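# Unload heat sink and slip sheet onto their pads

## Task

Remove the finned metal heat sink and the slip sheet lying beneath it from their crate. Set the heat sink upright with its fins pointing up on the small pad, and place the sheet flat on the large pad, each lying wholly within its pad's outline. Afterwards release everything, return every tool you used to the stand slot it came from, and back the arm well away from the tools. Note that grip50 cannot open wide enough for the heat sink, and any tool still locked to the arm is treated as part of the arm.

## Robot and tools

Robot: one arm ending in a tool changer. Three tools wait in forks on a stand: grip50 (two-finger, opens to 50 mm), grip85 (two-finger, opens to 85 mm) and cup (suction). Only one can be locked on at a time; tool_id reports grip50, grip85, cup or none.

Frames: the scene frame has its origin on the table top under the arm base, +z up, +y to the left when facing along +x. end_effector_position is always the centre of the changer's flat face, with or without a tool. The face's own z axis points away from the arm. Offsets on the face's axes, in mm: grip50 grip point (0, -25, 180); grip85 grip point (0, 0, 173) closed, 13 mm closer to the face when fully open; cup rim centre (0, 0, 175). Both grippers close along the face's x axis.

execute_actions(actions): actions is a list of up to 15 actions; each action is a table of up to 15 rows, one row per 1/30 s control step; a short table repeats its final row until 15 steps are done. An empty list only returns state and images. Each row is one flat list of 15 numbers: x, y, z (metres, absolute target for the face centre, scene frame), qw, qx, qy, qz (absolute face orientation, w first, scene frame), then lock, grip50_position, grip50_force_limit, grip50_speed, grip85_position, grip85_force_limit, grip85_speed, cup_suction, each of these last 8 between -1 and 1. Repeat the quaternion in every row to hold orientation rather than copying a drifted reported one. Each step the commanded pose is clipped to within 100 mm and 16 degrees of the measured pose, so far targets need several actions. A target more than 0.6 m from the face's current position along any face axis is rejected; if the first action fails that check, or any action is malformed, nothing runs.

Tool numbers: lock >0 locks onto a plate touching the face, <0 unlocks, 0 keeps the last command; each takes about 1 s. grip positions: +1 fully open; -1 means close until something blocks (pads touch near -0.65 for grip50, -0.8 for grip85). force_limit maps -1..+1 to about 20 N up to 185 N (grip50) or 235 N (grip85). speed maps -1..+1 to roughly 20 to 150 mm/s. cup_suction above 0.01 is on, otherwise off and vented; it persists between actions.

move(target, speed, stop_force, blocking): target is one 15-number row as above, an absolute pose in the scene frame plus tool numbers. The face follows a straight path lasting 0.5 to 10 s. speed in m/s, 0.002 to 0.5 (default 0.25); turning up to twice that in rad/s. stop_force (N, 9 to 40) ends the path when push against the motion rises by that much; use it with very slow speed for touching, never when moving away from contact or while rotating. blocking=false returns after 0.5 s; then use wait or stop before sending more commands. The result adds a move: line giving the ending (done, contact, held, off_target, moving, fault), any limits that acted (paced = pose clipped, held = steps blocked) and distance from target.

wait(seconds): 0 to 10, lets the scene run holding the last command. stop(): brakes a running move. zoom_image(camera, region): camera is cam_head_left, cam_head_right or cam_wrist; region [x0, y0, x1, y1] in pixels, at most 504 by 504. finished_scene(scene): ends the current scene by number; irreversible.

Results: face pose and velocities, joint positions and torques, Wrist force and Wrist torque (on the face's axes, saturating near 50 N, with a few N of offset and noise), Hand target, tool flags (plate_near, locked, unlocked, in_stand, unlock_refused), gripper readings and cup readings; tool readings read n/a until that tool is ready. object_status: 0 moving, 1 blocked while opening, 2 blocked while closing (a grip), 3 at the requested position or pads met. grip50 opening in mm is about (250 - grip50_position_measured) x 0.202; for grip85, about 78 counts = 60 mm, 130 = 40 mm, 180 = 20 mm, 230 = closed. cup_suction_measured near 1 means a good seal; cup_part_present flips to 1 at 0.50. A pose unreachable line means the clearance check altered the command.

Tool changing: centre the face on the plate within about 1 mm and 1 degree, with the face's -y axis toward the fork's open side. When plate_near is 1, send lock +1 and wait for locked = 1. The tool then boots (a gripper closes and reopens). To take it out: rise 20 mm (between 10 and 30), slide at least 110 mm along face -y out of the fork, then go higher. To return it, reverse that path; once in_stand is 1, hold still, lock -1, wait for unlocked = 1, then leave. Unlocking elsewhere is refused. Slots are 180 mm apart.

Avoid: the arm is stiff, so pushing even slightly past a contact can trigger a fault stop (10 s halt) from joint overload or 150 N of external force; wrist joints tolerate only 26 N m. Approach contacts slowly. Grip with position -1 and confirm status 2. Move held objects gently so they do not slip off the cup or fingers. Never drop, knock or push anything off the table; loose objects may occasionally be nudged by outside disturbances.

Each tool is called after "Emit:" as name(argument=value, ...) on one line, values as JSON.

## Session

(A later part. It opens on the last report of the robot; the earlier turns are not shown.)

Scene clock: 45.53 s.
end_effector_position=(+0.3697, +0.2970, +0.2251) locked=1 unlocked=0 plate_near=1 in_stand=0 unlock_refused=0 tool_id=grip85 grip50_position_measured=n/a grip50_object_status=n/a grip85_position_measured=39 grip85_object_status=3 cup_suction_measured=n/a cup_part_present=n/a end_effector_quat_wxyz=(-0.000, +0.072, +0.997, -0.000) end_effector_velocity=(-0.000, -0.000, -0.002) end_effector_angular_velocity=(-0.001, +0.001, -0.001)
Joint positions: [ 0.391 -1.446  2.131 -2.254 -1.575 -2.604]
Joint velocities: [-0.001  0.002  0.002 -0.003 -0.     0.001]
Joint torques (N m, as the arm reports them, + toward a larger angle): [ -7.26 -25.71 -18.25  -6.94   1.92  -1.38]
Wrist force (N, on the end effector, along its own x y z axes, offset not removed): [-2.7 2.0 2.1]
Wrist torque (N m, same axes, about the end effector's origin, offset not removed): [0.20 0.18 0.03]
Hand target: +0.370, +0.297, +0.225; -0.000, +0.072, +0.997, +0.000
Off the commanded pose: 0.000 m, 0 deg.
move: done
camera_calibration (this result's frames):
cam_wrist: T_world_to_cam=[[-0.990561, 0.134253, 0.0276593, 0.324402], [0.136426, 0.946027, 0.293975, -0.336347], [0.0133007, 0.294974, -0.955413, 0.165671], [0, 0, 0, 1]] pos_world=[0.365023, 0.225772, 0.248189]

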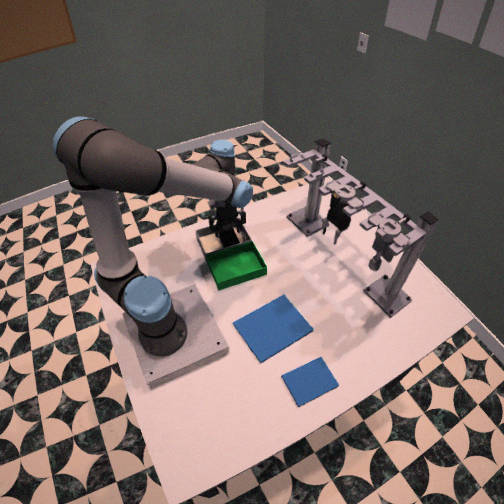

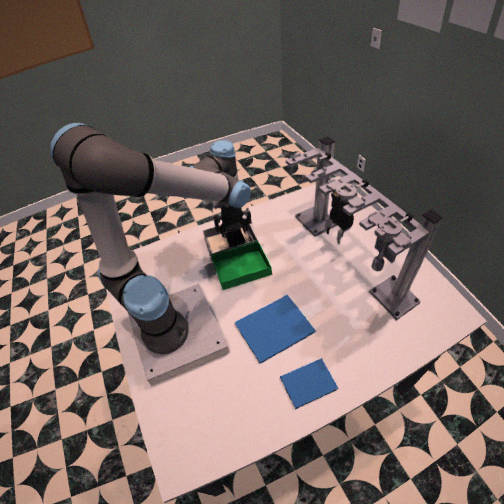

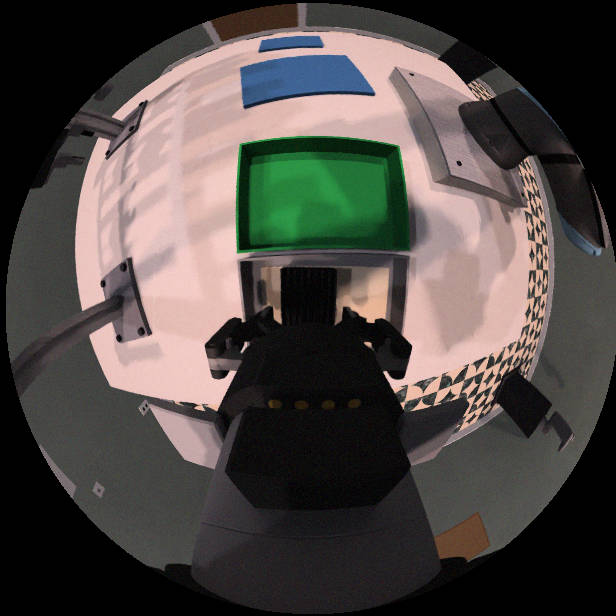

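Emit:
move(target=[0.3690,0.2971,0.195, 0,0.0715,0.9974,0, 0, 1,0,0, 0.72,-0.5,-0.3, 0], speed=0.02, stop_force=12)

Emit:
zoom_image(camera="cam_wrist", region=[200, 220, 420, 360])

Scene clock: 48.73 s.
end_effector_position=(+0.3690, +0.2971, +0.1951) locked=1 unlocked=0 plate_near=1 in_stand=0 unlock_refused=0 tool_id=grip85 grip50_position_measured=n/a grip50_object_status=n/a grip85_position_measured=39 grip85_object_status=3 cup_suction_measured=n/a cup_part_present=n/a end_effector_quat_wxyz=(-0.000, +0.072, +0.997, +0.000) end_effector_velocity=(-0.000, +0.001, -0.001) end_effector_angular_velocity=(+0.001, -0.000, +0.001)
Joint positions: [ 0.392 -1.391  2.167 -2.345 -1.575 -2.603]
Joint velocities: [ 0.001  0.002  0.001 -0.004  0.001  0.   ]
Joint torques (N m, as the arm reports them, + toward a larger angle): [  5.36 -26.48 -16.28  -7.04   1.34   1.32]
Wrist force (N, on the end effector, along its own x y z axes, offset not removed): [-0.9 -0.3 0.8]
Wrist torque (N m, same axes, about the end effector's origin, offset not removed): [0.06 -0.10 0.00]
Hand target: +0.369, +0.297, +0.195; -0.000, +0.072, +0.997, -0.000
Off the commanded pose: 0.000 m, 0 deg.
move: done
camera_calibration (this result's frames):
cam_wrist: T_world_to_cam=[[-0.990561, 0.134256, 0.0276609, 0.324514], [0.136429, 0.946026, 0.293976, -0.327513], [0.0133002, 0.294974, -0.955413, 0.136979], [0, 0, 0, 1]] pos_world=[0.364312, 0.225862, 0.218176]

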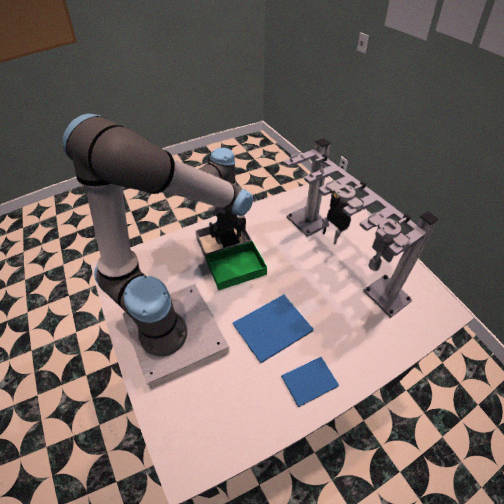

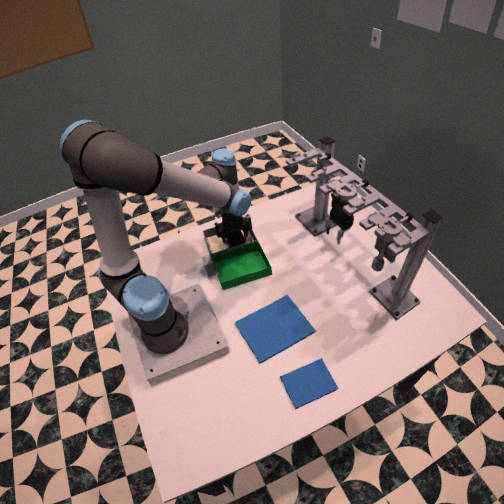

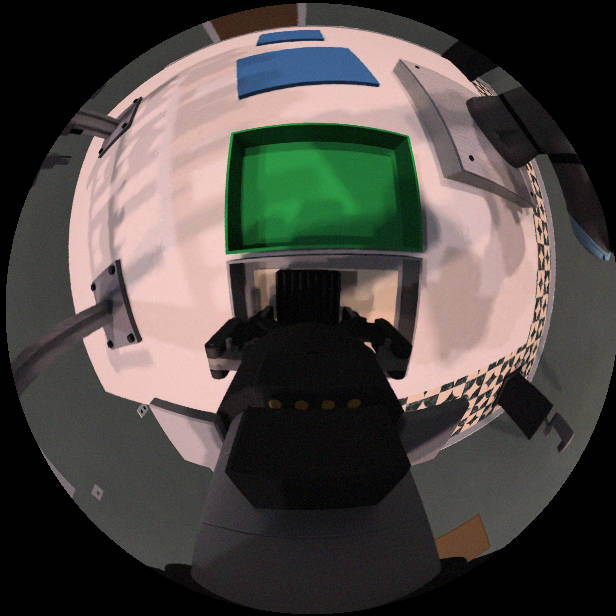

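Region (200, 220, 420, 360) of cam_wrist's 616x616 image, scaled by 2.291, with more detail than that image has; it fills the top 321 rows of this view, and the rest is white.

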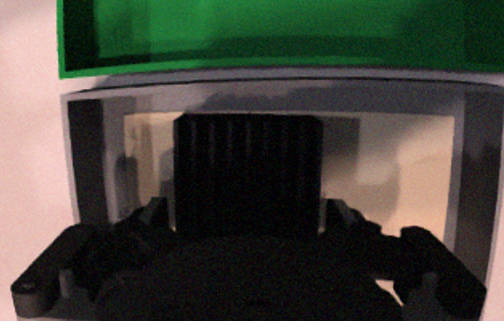

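Emit:
move(target=[0.3690,0.2971,0.195, 0,0.0715,0.9974,0, 0, 1,0,0, -1,-0.5,-0.3, 0], speed=0.02)

Scene clock: 50.23 s.
end_effector_position=(+0.3690, +0.2971, +0.1950) locked=1 unlocked=0 plate_near=1 in_stand=0 unlock_refused=0 tool_id=grip85 grip50_position_measured=n/a grip50_object_status=n/a grip85_position_measured=80 grip85_object_status=2 cup_suction_measured=n/a cup_part_present=n/a end_effector_quat_wxyz=(+0.000, +0.071, +0.997, +0.000) end_effector_velocity=(-0.001, -0.000, -0.000) end_effector_angular_velocity=(-0.002, +0.002, +0.001)
Joint positions: [ 0.392 -1.391  2.167 -2.345 -1.575 -2.603]
Joint velocities: [ 0.001  0.     0.     0.002 -0.001  0.   ]
Joint torques (N m, as the arm reports them, + toward a larger angle): [  3.59 -20.57 -26.62  -0.25   0.6    1.11]
Wrist force (N, on the end effector, along its own x y z axes, offset not removed): [-0.6 -0.3 -13.8]
Wrist torque (N m, same axes, about the end effector's origin, offset not removed): [0.17 0.00 0.20]
Hand target: +0.369, +0.297, +0.195; +0.000, +0.072, +0.997, +0.000
Off the commanded pose: 0.000 m, 0 deg.
move: done
camera_calibration (this result's frames):
cam_wrist: T_world_to_cam=[[-0.990563, 0.134246, 0.0276152, 0.324532], [0.136406, 0.946021, 0.294002, -0.327496], [0.013344, 0.294994, -0.955406, 0.136883], [0, 0, 0, 1]] pos_world=[0.364315, 0.225871, 0.218101]

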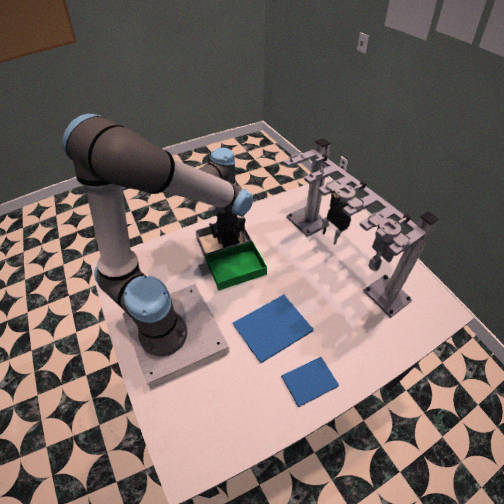

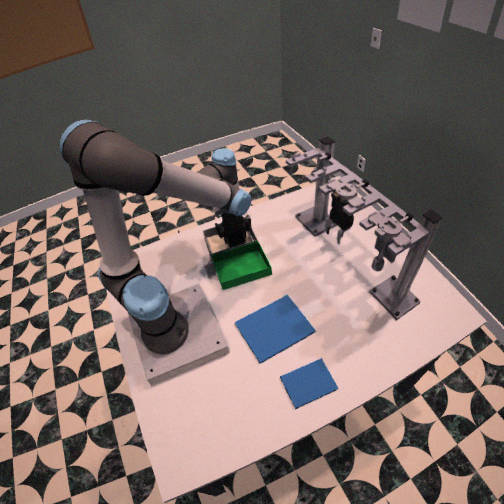

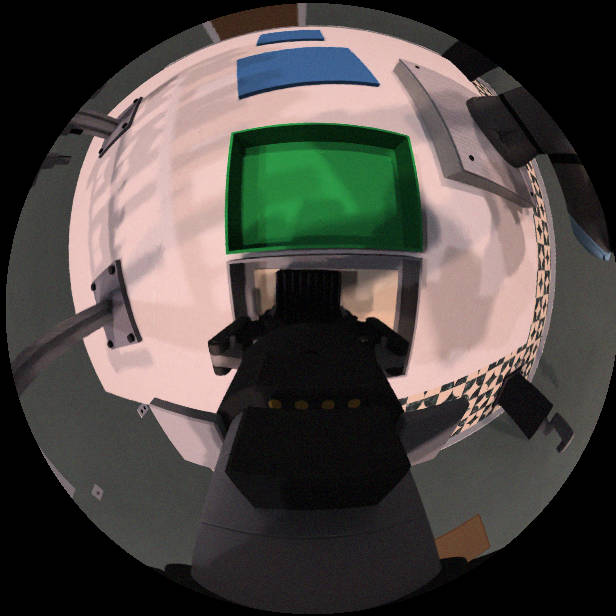

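Emit:
move(target=[0.3690,0.2971,0.275, 0,0.0715,0.9974,0, 0, 1,0,0, -1,-0.5,-0.3, 0], speed=0.08)

Emit:
move(target=[0.331,-0.330,0.30, 0,0.7266,0.6871,0, 0, 1,0,0, -1,-0.5,-0.3, 0], speed=0.25)

Emit:
zoom_image(camera="cam_wrist", region=[200, 200, 420, 360])

Scene clock: 52.83 s.
end_effector_position=(+0.3691, +0.2971, +0.2749) locked=1 unlocked=0 plate_near=1 in_stand=0 unlock_refused=0 tool_id=grip85 grip50_position_measured=n/a grip50_object_status=n/a grip85_position_measured=80 grip85_object_status=2 cup_suction_measured=n/a cup_part_present=n/a end_effector_quat_wxyz=(+0.000, +0.071, +0.997, +0.000) end_effector_velocity=(+0.000, +0.000, +0.001) end_effector_angular_velocity=(-0.000, -0.001, +0.001)
Joint positions: [ 0.392 -1.524  2.063 -2.107 -1.575 -2.602]
Joint velocities: [ 0.    -0.002 -0.002  0.004 -0.    -0.001]
Joint torques (N m, as the arm reports them, + toward a larger angle): [  2.76 -48.7  -40.24  -2.51   0.31   0.91]
Wrist force (N, on the end effector, along its own x y z axes, offset not removed): [-0.2 0.4 3.2]
Wrist torque (N m, same axes, about the end effector's origin, offset not removed): [0.12 0.05 0.13]
Hand target: +0.369, +0.297, +0.275; +0.000, +0.072, +0.997, +0.000
Off the commanded pose: 0.000 m, 0 deg.
move: done
camera_calibration (this result's frames):
cam_wrist: T_world_to_cam=[[-0.990562, 0.13425, 0.0276368, 0.322392], [0.136416, 0.946024, 0.293988, -0.351051], [0.0133228, 0.294983, -0.95541, 0.213249], [0, 0, 0, 1]] pos_world=[0.364398, 0.225917, 0.298035]

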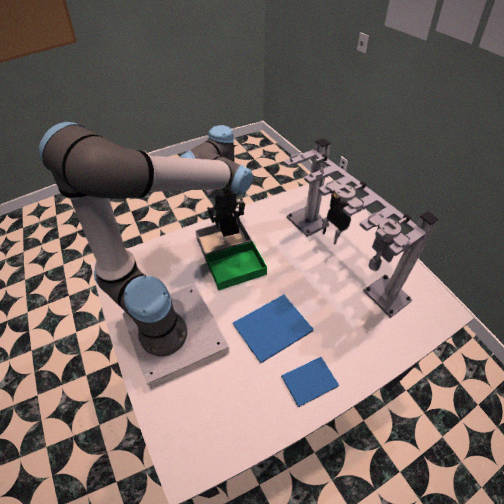

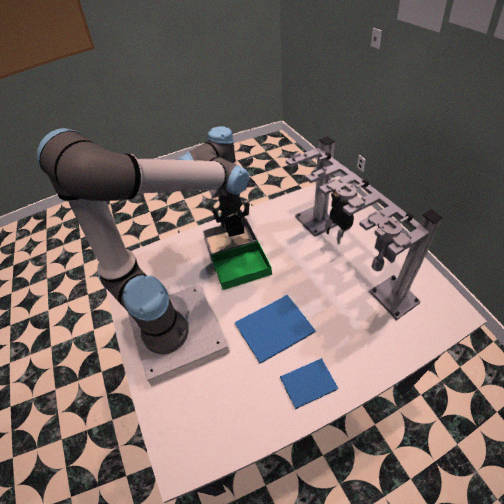

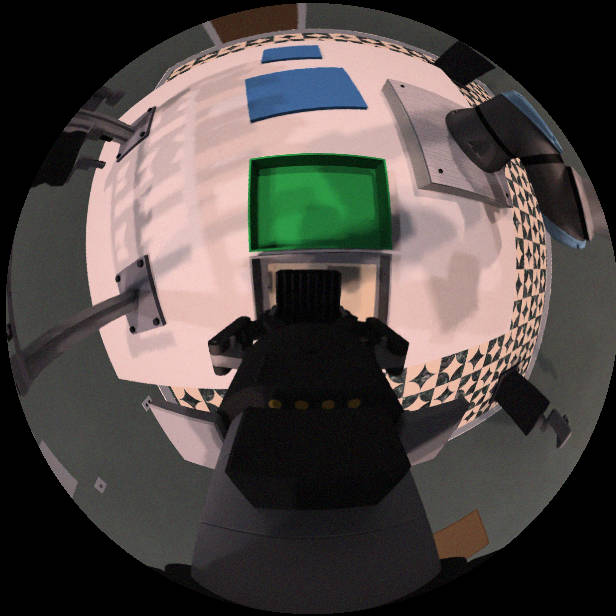

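action 0: the call puts the target (arm/x, arm/y, arm/z) 0.626 m from end_effector_position in the last result along the changer face's own y axis as it stood there; a target may be at most 0.6 m away along each of those axes, so nothing of the call was run and nothing moved. Command a nearer target, and go on from there in a later call.

Region (200, 200, 420, 360) of cam_wrist's 616x616 image, scaled by 2.291, with more detail than that image has; it fills the top 367 rows of this view, and the rest is white.

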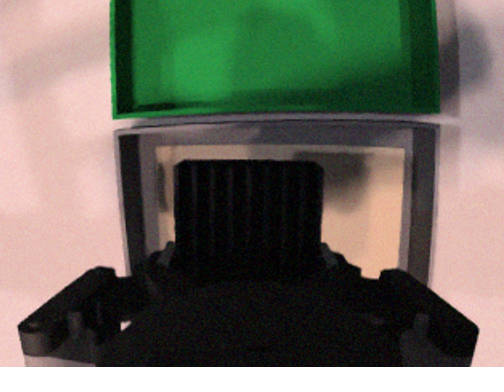

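Emit:
move(target=[0.331,-0.300,0.29, 0,0.7266,0.6871,0, 0, 1,0,0, -1,-0.5,-0.3, 0], speed=0.25)

Emit:
move(target=[0.331,-0.330,0.25, 0,0.7266,0.6871,0, 0, 1,0,0, -1,-0.5,-0.3, 0], speed=0.1)

Emit:
zoom_image(camera="cam_wrist", region=[200, 200, 420, 360])

Scene clock: 58.27 s.
end_effector_position=(+0.3312, -0.3003, +0.2900) locked=1 unlocked=0 plate_near=1 in_stand=0 unlock_refused=0 tool_id=grip85 grip50_position_measured=n/a grip50_object_status=n/a grip85_position_measured=80 grip85_object_status=2 cup_suction_measured=n/a cup_part_present=n/a end_effector_quat_wxyz=(-0.000, +0.727, +0.687, +0.001) end_effector_velocity=(+0.001, -0.001, +0.000) end_effector_angular_velocity=(-0.000, +0.000, +0.001)
Joint positions: [-1.041 -1.619  2.107 -2.062 -1.572 -2.552]
Joint velocities: [ 0.001  0.002 -0.002  0.    -0.    -0.   ]
Joint torques (N m, as the arm reports them, + toward a larger angle): [ -6.26 -18.36 -39.55  -7.4    0.82   1.36]
Wrist force (N, on the end effector, along its own x y z axes, offset not removed): [-2.7 1.2 1.8]
Wrist torque (N m, same axes, about the end effector's origin, offset not removed): [0.28 0.12 -0.19]
Hand target: +0.331, -0.300, +0.290; -0.000, +0.727, +0.687, +0.001
Off the commanded pose: 0.000 m, 0 deg.
move: done
camera_calibration (this result's frames):
cam_wrist: T_world_to_cam=[[0.0472088, 0.998463, 0.0290195, 0.280086], [0.954126, -0.0536735, 0.294555, -0.356303], [0.29566, 0.0137827, -0.955194, 0.226435], [0, 0, 0, 1]] pos_world=[0.259787, -0.301901, 0.313112]

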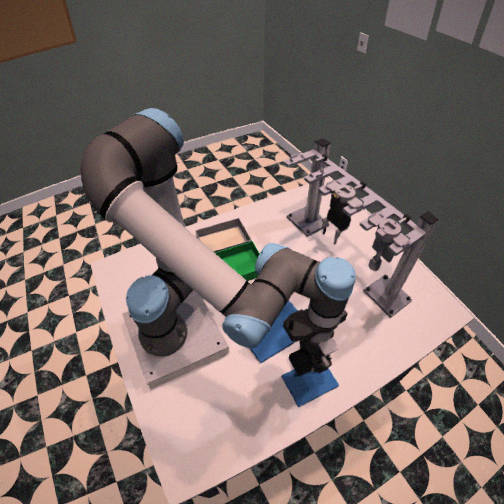

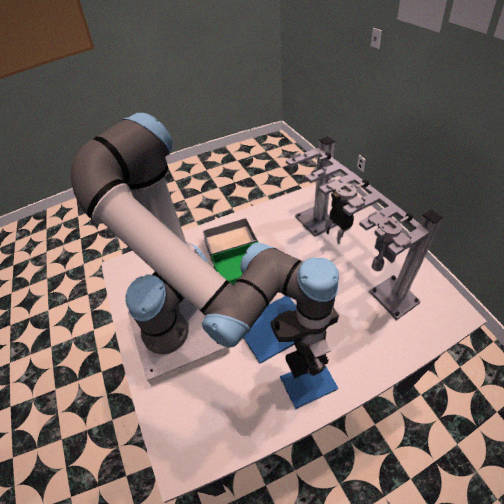

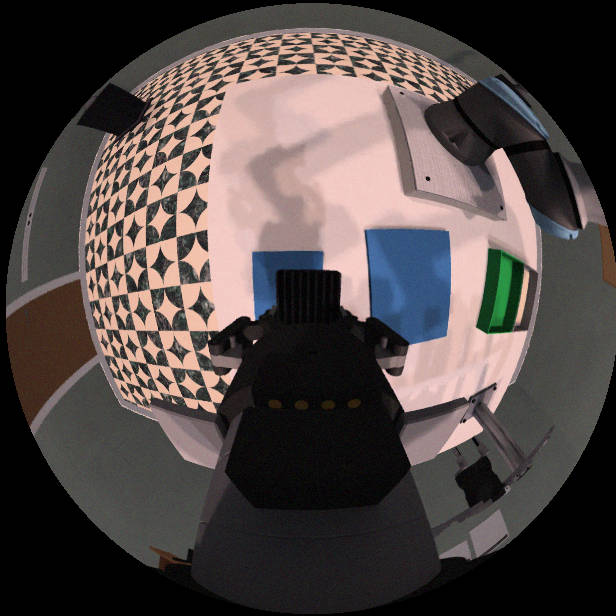

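Scene clock: 59.20 s.
end_effector_position=(+0.3309, -0.3299, +0.2500) locked=1 unlocked=0 plate_near=1 in_stand=0 unlock_refused=0 tool_id=grip85 grip50_position_measured=n/a grip50_object_status=n/a grip85_position_measured=80 grip85_object_status=2 cup_suction_measured=n/a cup_part_present=n/a end_effector_quat_wxyz=(-0.000, +0.727, +0.687, +0.000) end_effector_velocity=(+0.001, -0.001, -0.000) end_effector_angular_velocity=(-0.001, +0.000, +0.002)
Joint positions: [-1.075 -1.512  2.119 -2.181 -1.573 -2.586]
Joint velocities: [ 0.     0.003 -0.002 -0.002 -0.001 -0.002]
Joint torques (N m, as the arm reports them, + toward a larger angle): [ -7.02 -24.04 -37.67  -7.37  -1.75  -1.42]
Wrist force (N, on the end effector, along its own x y z axes, offset not removed): [-2.5 0.9 4.8]
Wrist torque (N m, same axes, about the end effector's origin, offset not removed): [0.16 0.13 0.02]
Hand target: +0.331, -0.330, +0.250; +0.000, +0.727, +0.687, +0.000
Off the commanded pose: 0.000 m, 0 deg.
move: done
camera_calibration (this result's frames):
cam_wrist: T_world_to_cam=[[0.0474118, 0.998488, 0.0278068, 0.311028], [0.954329, -0.0535006, 0.293927, -0.345728], [0.294971, 0.0126012, -0.955423, 0.188504], [0, 0, 0, 1]] pos_world=[0.259589, -0.33143, 0.273071]

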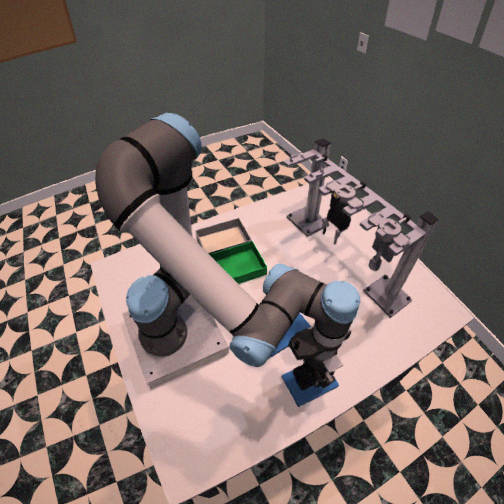

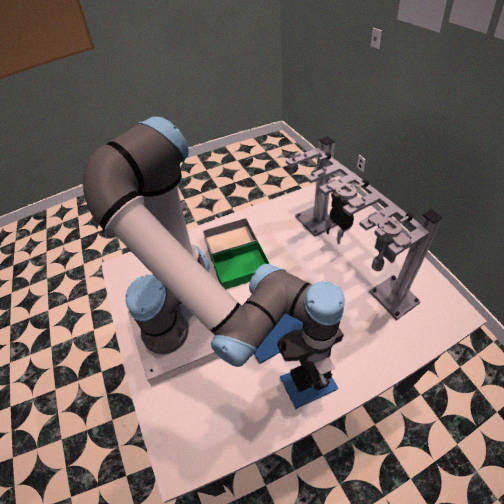

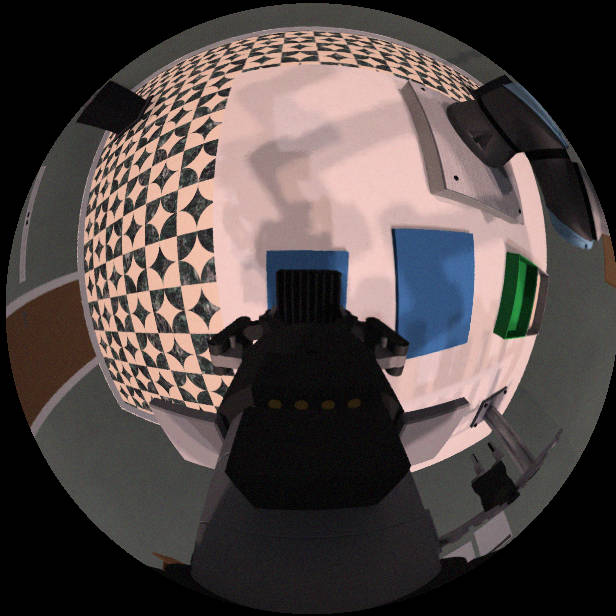

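Region (200, 200, 420, 360) of cam_wrist's 616x616 image, scaled by 2.291, with more detail than that image has; it fills the top 367 rows of this view, and the rest is white.

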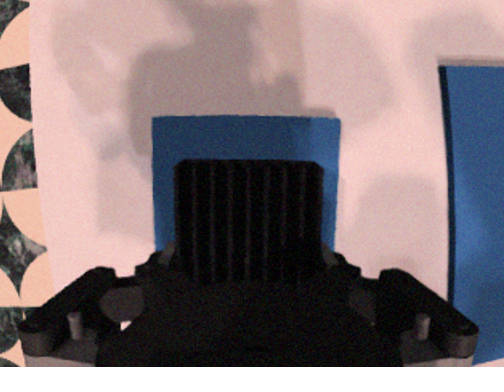

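Emit:
move(target=[0.331,-0.3315,0.205, 0,0.7266,0.6871,0, 0, 1,0,0, -1,-0.5,-0.3, 0], speed=0.07)

Emit:
move(target=[0.331,-0.3315,0.185, 0,0.7266,0.6871,0, 0, 1,0,0, -1,-0.5,-0.3, 0], speed=0.005, stop_force=9)

Scene clock: 62.00 s.
end_effector_position=(+0.3310, -0.3315, +0.2051) locked=1 unlocked=0 plate_near=1 in_stand=0 unlock_refused=0 tool_id=grip85 grip50_position_measured=n/a grip50_object_status=n/a grip85_position_measured=80 grip85_object_status=2 cup_suction_measured=n/a cup_part_present=n/a end_effector_quat_wxyz=(-0.000, +0.727, +0.687, +0.000) end_effector_velocity=(-0.000, -0.000, -0.001) end_effector_angular_velocity=(-0.001, -0.000, -0.000)
Joint positions: [-1.077 -1.431  2.173 -2.317 -1.573 -2.588]
Joint velocities: [-0.001  0.002  0.001 -0.004 -0.    -0.   ]
Joint torques (N m, as the arm reports them, + toward a larger angle): [ -7.42 -26.9  -18.83  -7.39  -1.56  -1.42]
Wrist force (N, on the end effector, along its own x y z axes, offset not removed): [-0.7 1.4 2.8]
Wrist torque (N m, same axes, about the end effector's origin, offset not removed): [0.14 -0.06 0.01]
Hand target: +0.331, -0.331, +0.205; -0.000, +0.727, +0.687, +0.000
Off the commanded pose: 0.000 m, 0 deg.
move: done
camera_calibration (this result's frames):
cam_wrist: T_world_to_cam=[[0.0474188, 0.998492, 0.0276608, 0.313892], [0.954319, -0.0534647, 0.293967, -0.332639], [0.295003, 0.0124577, -0.955415, 0.145582], [0, 0, 0, 1]] pos_world=[0.259612, -0.333017, 0.228194]

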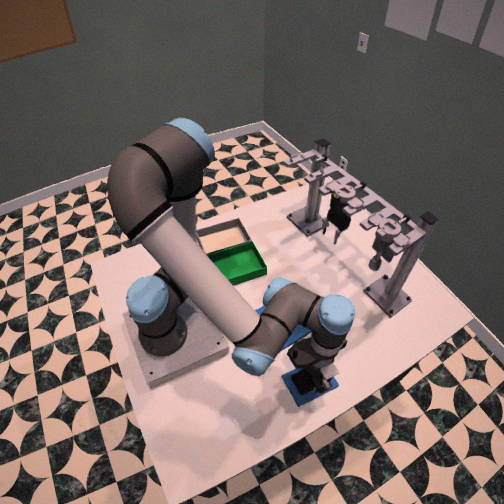

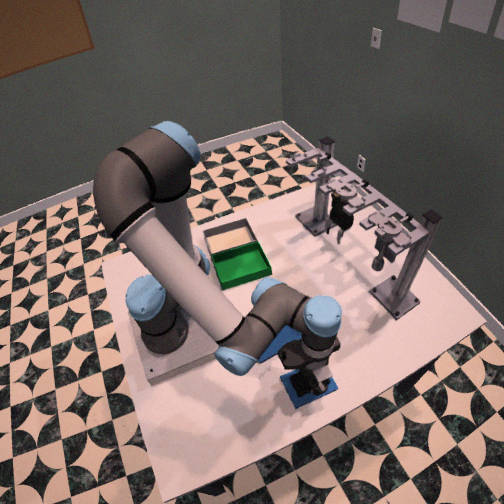

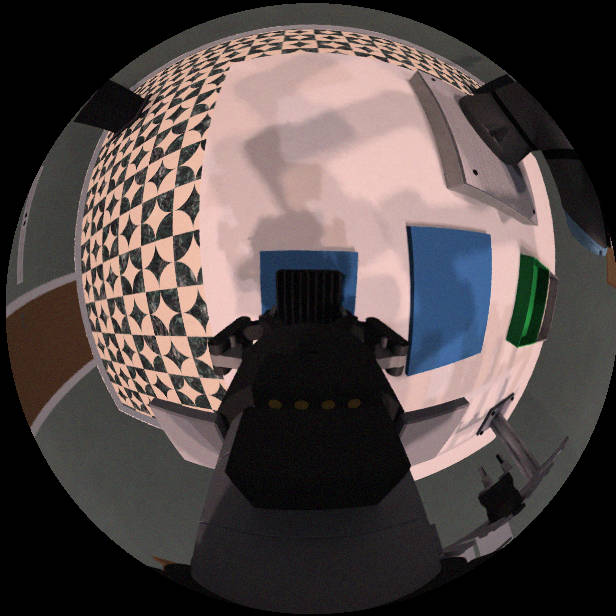

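Scene clock: 63.37 s.
end_effector_position=(+0.3309, -0.3314, +0.2000) locked=1 unlocked=0 plate_near=1 in_stand=0 unlock_refused=0 tool_id=grip85 grip50_position_measured=n/a grip50_object_status=n/a grip85_position_measured=80 grip85_object_status=2 cup_suction_measured=n/a cup_part_present=n/a end_effector_quat_wxyz=(-0.000, +0.727, +0.687, -0.000) end_effector_velocity=(-0.000, +0.000, +0.001) end_effector_angular_velocity=(+0.001, +0.002, -0.000)
Joint positions: [-1.077 -1.421  2.179 -2.332 -1.574 -2.588]
Joint velocities: [ 0.    -0.002 -0.002  0.006 -0.001  0.001]
Joint torques (N m, as the arm reports them, + toward a larger angle): [ -7.1  -34.69 -27.42  -2.05  -0.65  -1.41]
Wrist force (N, on the end effector, along its own x y z axes, offset not removed): [8.6 -3.5 -42.1]
Wrist torque (N m, same axes, about the end effector's origin, offset not removed): [1.63 2.16 0.07]
Hand target: +0.331, -0.331, +0.200; -0.000, +0.727, +0.687, +0.000
Off the commanded pose: 0.015 m, 0 deg.
move: contact
camera_calibration (this result's frames):
cam_wrist: T_world_to_cam=[[0.0474176, 0.998491, 0.0277023, 0.313987], [0.954336, -0.053475, 0.29391, -0.331104], [0.294948, 0.0125008, -0.955431, 0.140732], [0, 0, 0, 1]] pos_world=[0.259587, -0.332978, 0.223076]

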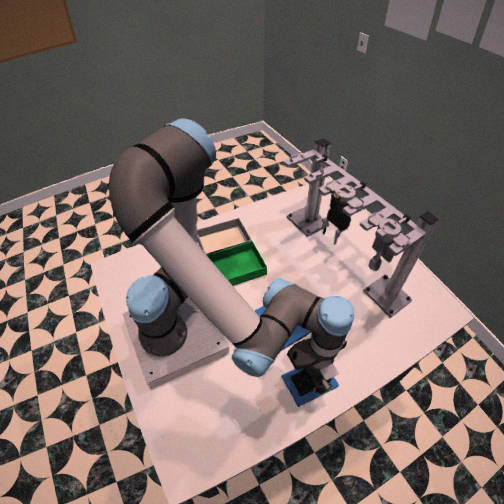

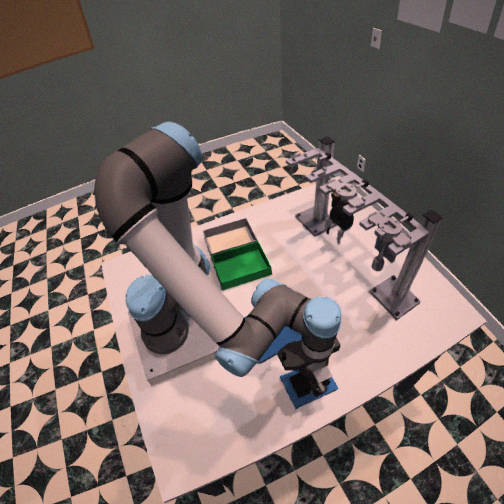

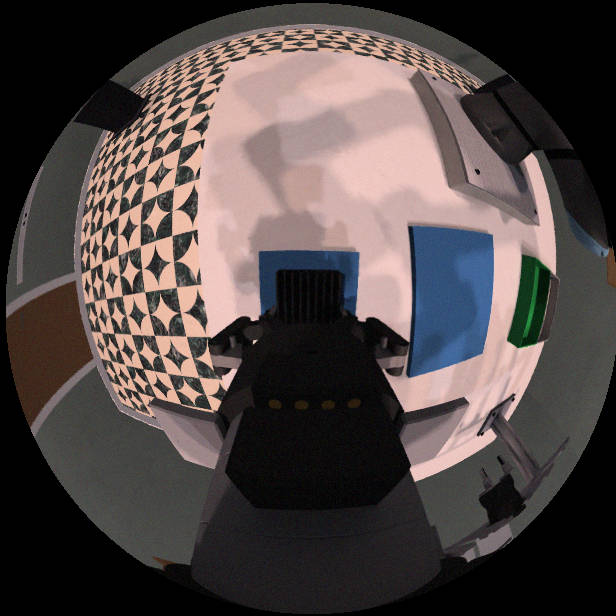

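Emit:
move(target=[0.331,-0.3315,0.2006, 0,0.7266,0.6871,0, 0, 1,0,0, 1,-0.5,0, 0], speed=0.01)

Emit:
move(target=[0.331,-0.3315,0.25, 0,0.7266,0.6871,0, 0, 1,0,0, 1,-0.5,0, 0], speed=0.1)

Emit:
move(target=[0.5011,0.1760,0.380, 0,0.6756,0.7373,0, 0, 1,0,0, 1,-0.5,0, 0], speed=0.3)

Scene clock: 65.30 s.
end_effector_position=(+0.3310, -0.3315, +0.2006) locked=1 unlocked=0 plate_near=1 in_stand=0 unlock_refused=0 tool_id=grip85 grip50_position_measured=n/a grip50_object_status=n/a grip85_position_measured=3 grip85_object_status=3 cup_suction_measured=n/a cup_part_present=n/a end_effector_quat_wxyz=(+0.000, +0.727, +0.687, +0.000) end_effector_velocity=(-0.000, -0.001, +0.000) end_effector_angular_velocity=(-0.001, -0.001, -0.002)
Joint positions: [-1.077 -1.422  2.178 -2.33  -1.573 -2.588]
Joint velocities: [-0.002  0.    -0.    -0.001  0.001 -0.001]
Joint torques (N m, as the arm reports them, + toward a larger angle): [ -6.48 -49.24 -34.71  -2.16   1.37  -1.13]
Wrist force (N, on the end effector, along its own x y z axes, offset not removed): [2.0 -0.2 0.0]
Wrist torque (N m, same axes, about the end effector's origin, offset not removed): [0.20 -0.13 -0.02]
Hand target: +0.331, -0.332, +0.201; +0.000, +0.727, +0.687, +0.000
Off the commanded pose: 0.000 m, 0 deg.
move: done
camera_calibration (this result's frames):
cam_wrist: T_world_to_cam=[[0.0474173, 0.998492, 0.0276548, 0.314067], [0.954315, -0.0534616, 0.29398, -0.33135], [0.295016, 0.0124516, -0.955411, 0.141286], [0, 0, 0, 1]] pos_world=[0.259639, -0.333067, 0.223712]

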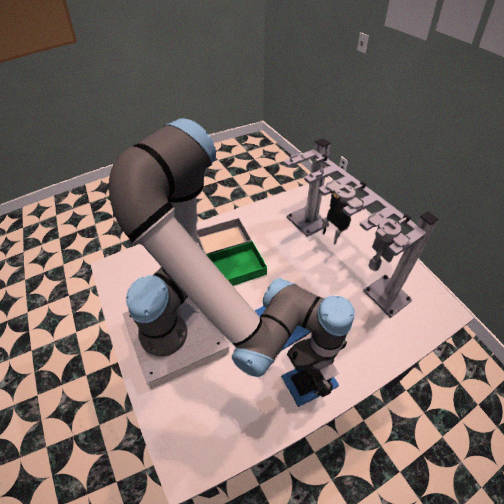

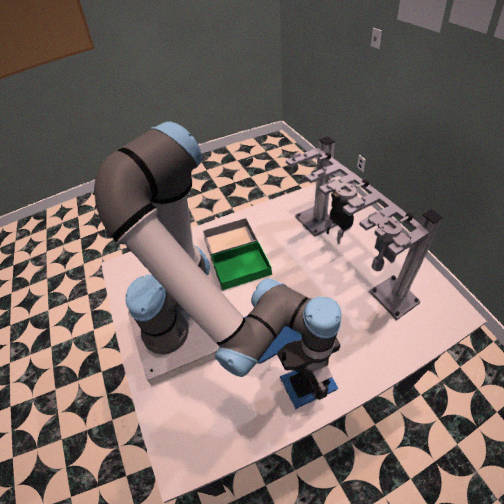

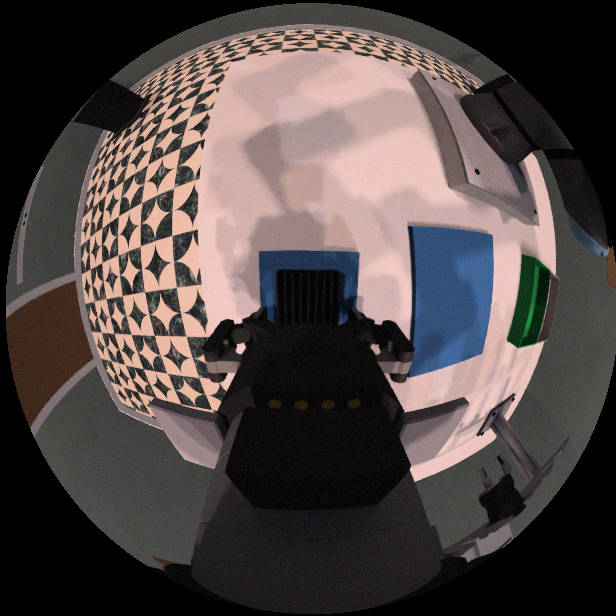

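Scene clock: 66.23 s.
end_effector_position=(+0.3310, -0.3315, +0.2499) locked=1 unlocked=0 plate_near=1 in_stand=0 unlock_refused=0 tool_id=grip85 grip50_position_measured=n/a grip50_object_status=n/a grip85_position_measured=3 grip85_object_status=3 cup_suction_measured=n/a cup_part_present=n/a end_effector_quat_wxyz=(+0.000, +0.727, +0.687, +0.000) end_effector_velocity=(+0.000, -0.000, +0.001) end_effector_angular_velocity=(-0.000, -0.000, -0.000)
Joint positions: [-1.076 -1.509  2.116 -2.181 -1.573 -2.587]
Joint velocities: [-0.    -0.001 -0.002  0.003  0.    -0.   ]
Joint torques (N m, as the arm reports them, + toward a larger angle): [  0.13 -46.83 -36.8   -1.95   1.16   0.18]
Wrist force (N, on the end effector, along its own x y z axes, offset not removed): [-1.4 3.9 1.9]
Wrist torque (N m, same axes, about the end effector's origin, offset not removed): [0.33 -0.02 -0.03]
Hand target: +0.331, -0.332, +0.250; +0.000, +0.727, +0.687, -0.000
Off the commanded pose: 0.000 m, 0 deg.
move: done
camera_calibration (this result's frames):
cam_wrist: T_world_to_cam=[[0.0474372, 0.998492, 0.0276446, 0.312715], [0.954312, -0.0534778, 0.293988, -0.345902], [0.295023, 0.0124356, -0.955409, 0.188408], [0, 0, 0, 1]] pos_world=[0.25968, -0.333084, 0.273053]

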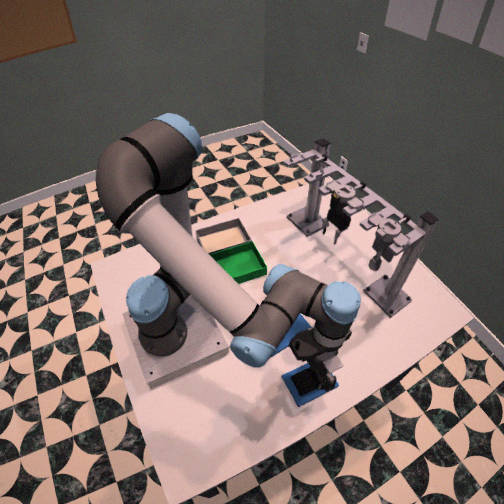

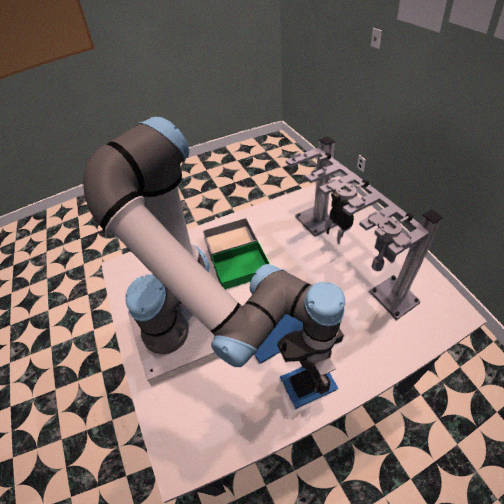

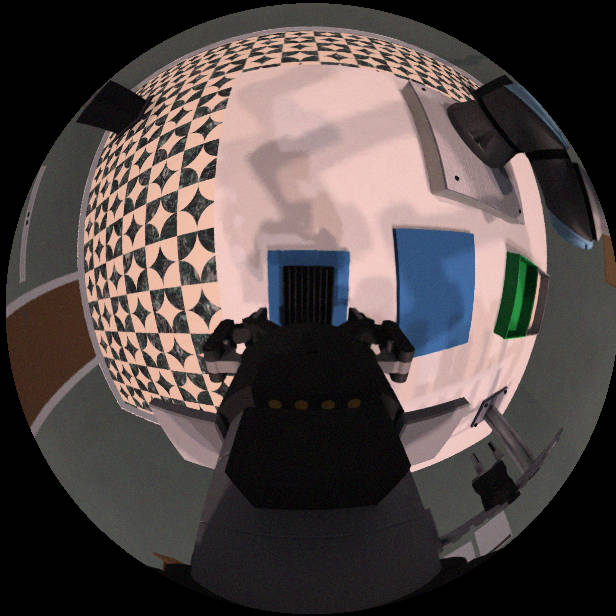

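Scene clock: 68.63 s.
end_effector_position=(+0.5011, +0.1763, +0.3799) locked=1 unlocked=0 plate_near=1 in_stand=0 unlock_refused=0 tool_id=grip85 grip50_position_measured=n/a grip50_object_status=n/a grip85_position_measured=3 grip85_object_status=3 cup_suction_measured=n/a cup_part_present=n/a end_effector_quat_wxyz=(+0.000, +0.676, +0.737, -0.001) end_effector_velocity=(+0.001, +0.001, +0.000) end_effector_angular_velocity=(+0.000, +0.001, +0.000)
Joint positions: [ 0.085 -1.488  1.732 -1.813 -1.576 -1.569]
Joint velocities: [ 0.002  0.002 -0.004  0.002  0.     0.001]
Joint torques (N m, as the arm reports them, + toward a larger angle): [  5.19 -29.86 -41.53  -2.07  -1.67   1.26]
Wrist force (N, on the end effector, along its own x y z axes, offset not removed): [-1.1 0.6 0.7]
Wrist torque (N m, same axes, about the end effector's origin, offset not removed): [0.12 0.16 0.11]
Hand target: +0.501, +0.176, +0.380; +0.000, +0.676, +0.737, -0.001
Off the commanded pose: 0.000 m, 0 deg.
move: done
camera_calibration (this result's frames):
cam_wrist: T_world_to_cam=[[-0.095458, 0.995074, 0.026752, -0.133418], [0.952382, 0.0834785, 0.293257, -0.542111], [0.289579, 0.0534718, -0.955659, 0.251694], [0, 0, 0, 1]] pos_world=[0.430675, 0.164557, 0.40308]

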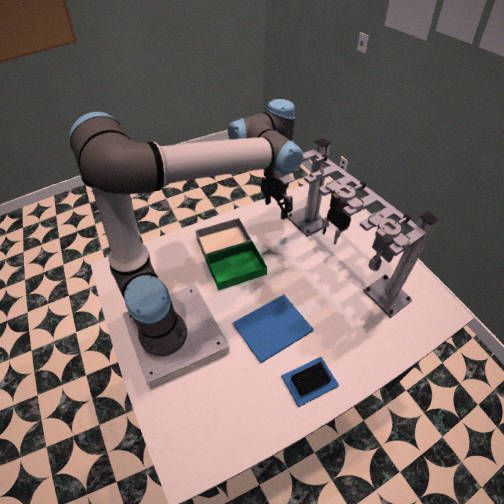

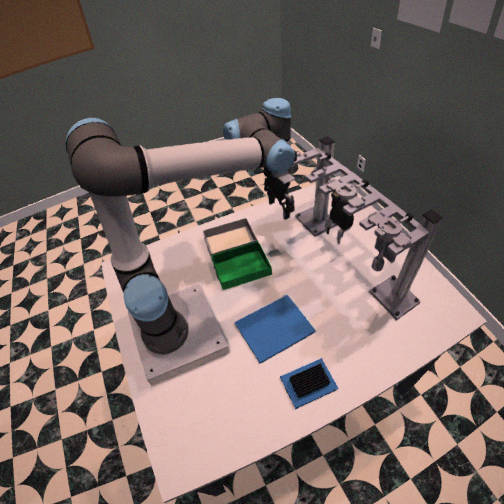

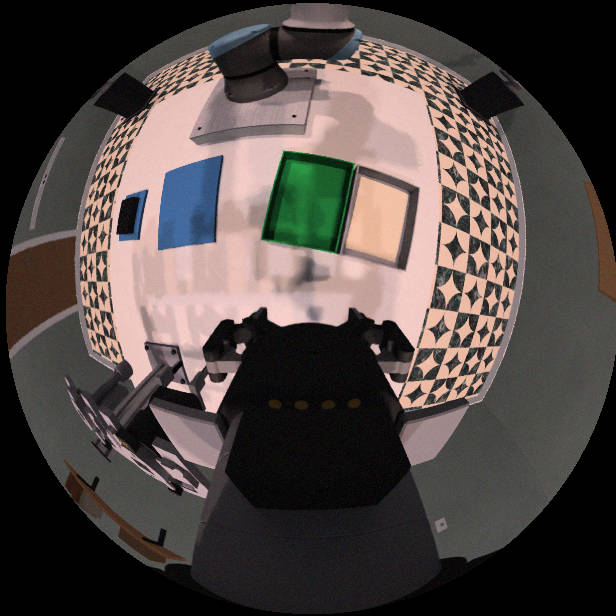

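Emit:
move(target=[0.6206,0.1865,0.380, 0,0.6756,0.7373,0, 0, 1,0,0, 1,-0.5,0, 0], speed=0.1, stop_force=20)

Emit:
move(target=[0.6206,0.1865,0.3606, 0,0.6756,0.7373,0, 0, 1,0,0, 1,-0.5,0, 0], speed=0.02, stop_force=15)

Scene clock: 71.67 s.
end_effector_position=(+0.6205, +0.1865, +0.3798) locked=1 unlocked=0 plate_near=1 in_stand=0 unlock_refused=0 tool_id=grip85 grip50_position_measured=n/a grip50_object_status=n/a grip85_position_measured=3 grip85_object_status=3 cup_suction_measured=n/a cup_part_present=n/a end_effector_quat_wxyz=(-0.000, +0.676, +0.737, +0.000) end_effector_velocity=(+0.001, +0.000, +0.000) end_effector_angular_velocity=(-0.000, +0.001, +0.002)
Joint positions: [ 0.084 -1.212  1.39  -1.748 -1.575 -1.57 ]
Joint velocities: [ 0.     0.003 -0.004  0.003  0.    -0.001]
Joint torques (N m, as the arm reports them, + toward a larger angle): [  4.85 -42.51 -41.12  -2.03   0.39   1.22]
Wrist force (N, on the end effector, along its own x y z axes, offset not removed): [-2.7 3.5 1.4]
Wrist torque (N m, same axes, about the end effector's origin, offset not removed): [0.41 0.21 -0.02]
Hand target: +0.621, +0.187, +0.380; +0.000, +0.676, +0.737, +0.000
Off the commanded pose: 0.000 m, 0 deg.
move: done
camera_calibration (this result's frames):
cam_wrist: T_world_to_cam=[[-0.0955501, 0.995039, 0.0277136, -0.132466], [0.952171, 0.083245, 0.294009, -0.656799], [0.290243, 0.0544806, -0.955401, 0.215774], [0, 0, 0, 1]] pos_world=[0.5501, 0.174729, 0.402926]

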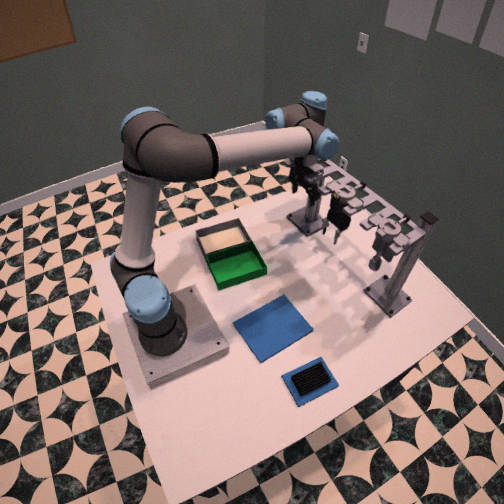

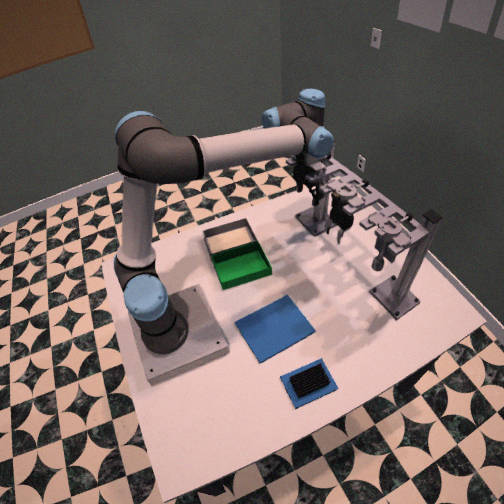

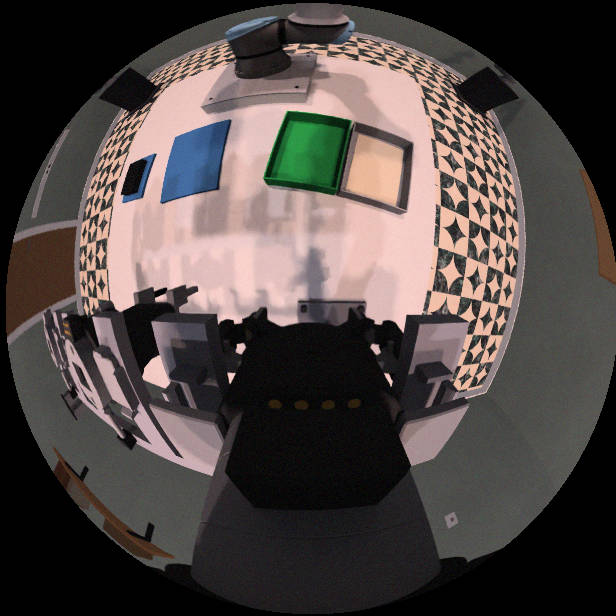

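Scene clock: 72.93 s.
end_effector_position=(+0.6206, +0.1865, +0.3607) locked=1 unlocked=0 plate_near=1 in_stand=1 unlock_refused=0 tool_id=grip85 grip50_position_measured=n/a grip50_object_status=n/a grip85_position_measured=3 grip85_object_status=3 cup_suction_measured=n/a cup_part_present=n/a end_effector_quat_wxyz=(-0.000, +0.676, +0.737, -0.000) end_effector_velocity=(-0.000, +0.001, -0.001) end_effector_angular_velocity=(+0.000, +0.001, +0.001)
Joint positions: [ 0.084 -1.203  1.427 -1.794 -1.575 -1.57 ]
Joint velocities: [ 0.001  0.001  0.002 -0.002  0.    -0.   ]
Joint torques (N m, as the arm reports them, + toward a larger angle): [ -8.18 -45.59 -23.69  -7.35  -1.99  -1.47]
Wrist force (N, on the end effector, along its own x y z axes, offset not removed): [0.4 -0.1 1.3]
Wrist torque (N m, same axes, about the end effector's origin, offset not removed): [0.10 0.11 0.05]
Hand target: +0.621, +0.186, +0.361; -0.000, +0.676, +0.737, -0.000
Off the commanded pose: 0.000 m, 0 deg.
move: done
camera_calibration (this result's frames):
cam_wrist: T_world_to_cam=[[-0.0955278, 0.995043, 0.0276555, -0.131968], [0.952182, 0.0832427, 0.293971, -0.651234], [0.290212, 0.0544155, -0.955414, 0.197497], [0, 0, 0, 1]] pos_world=[0.550171, 0.174777, 0.383785]

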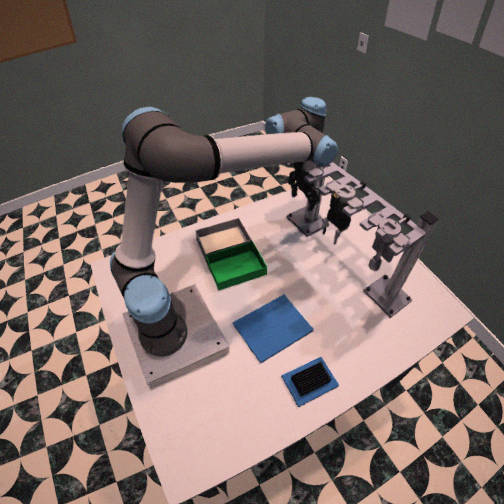

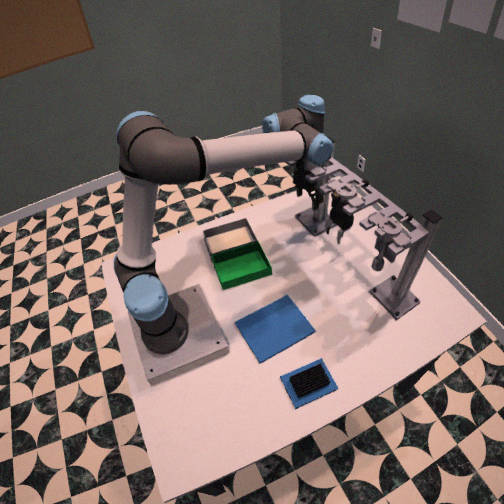

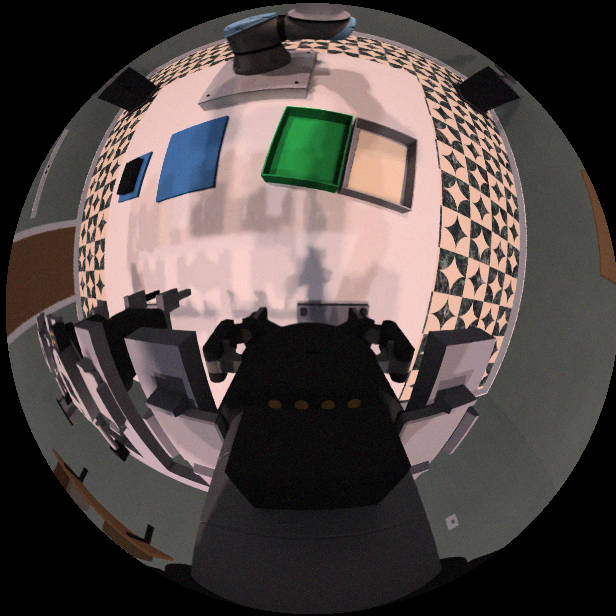

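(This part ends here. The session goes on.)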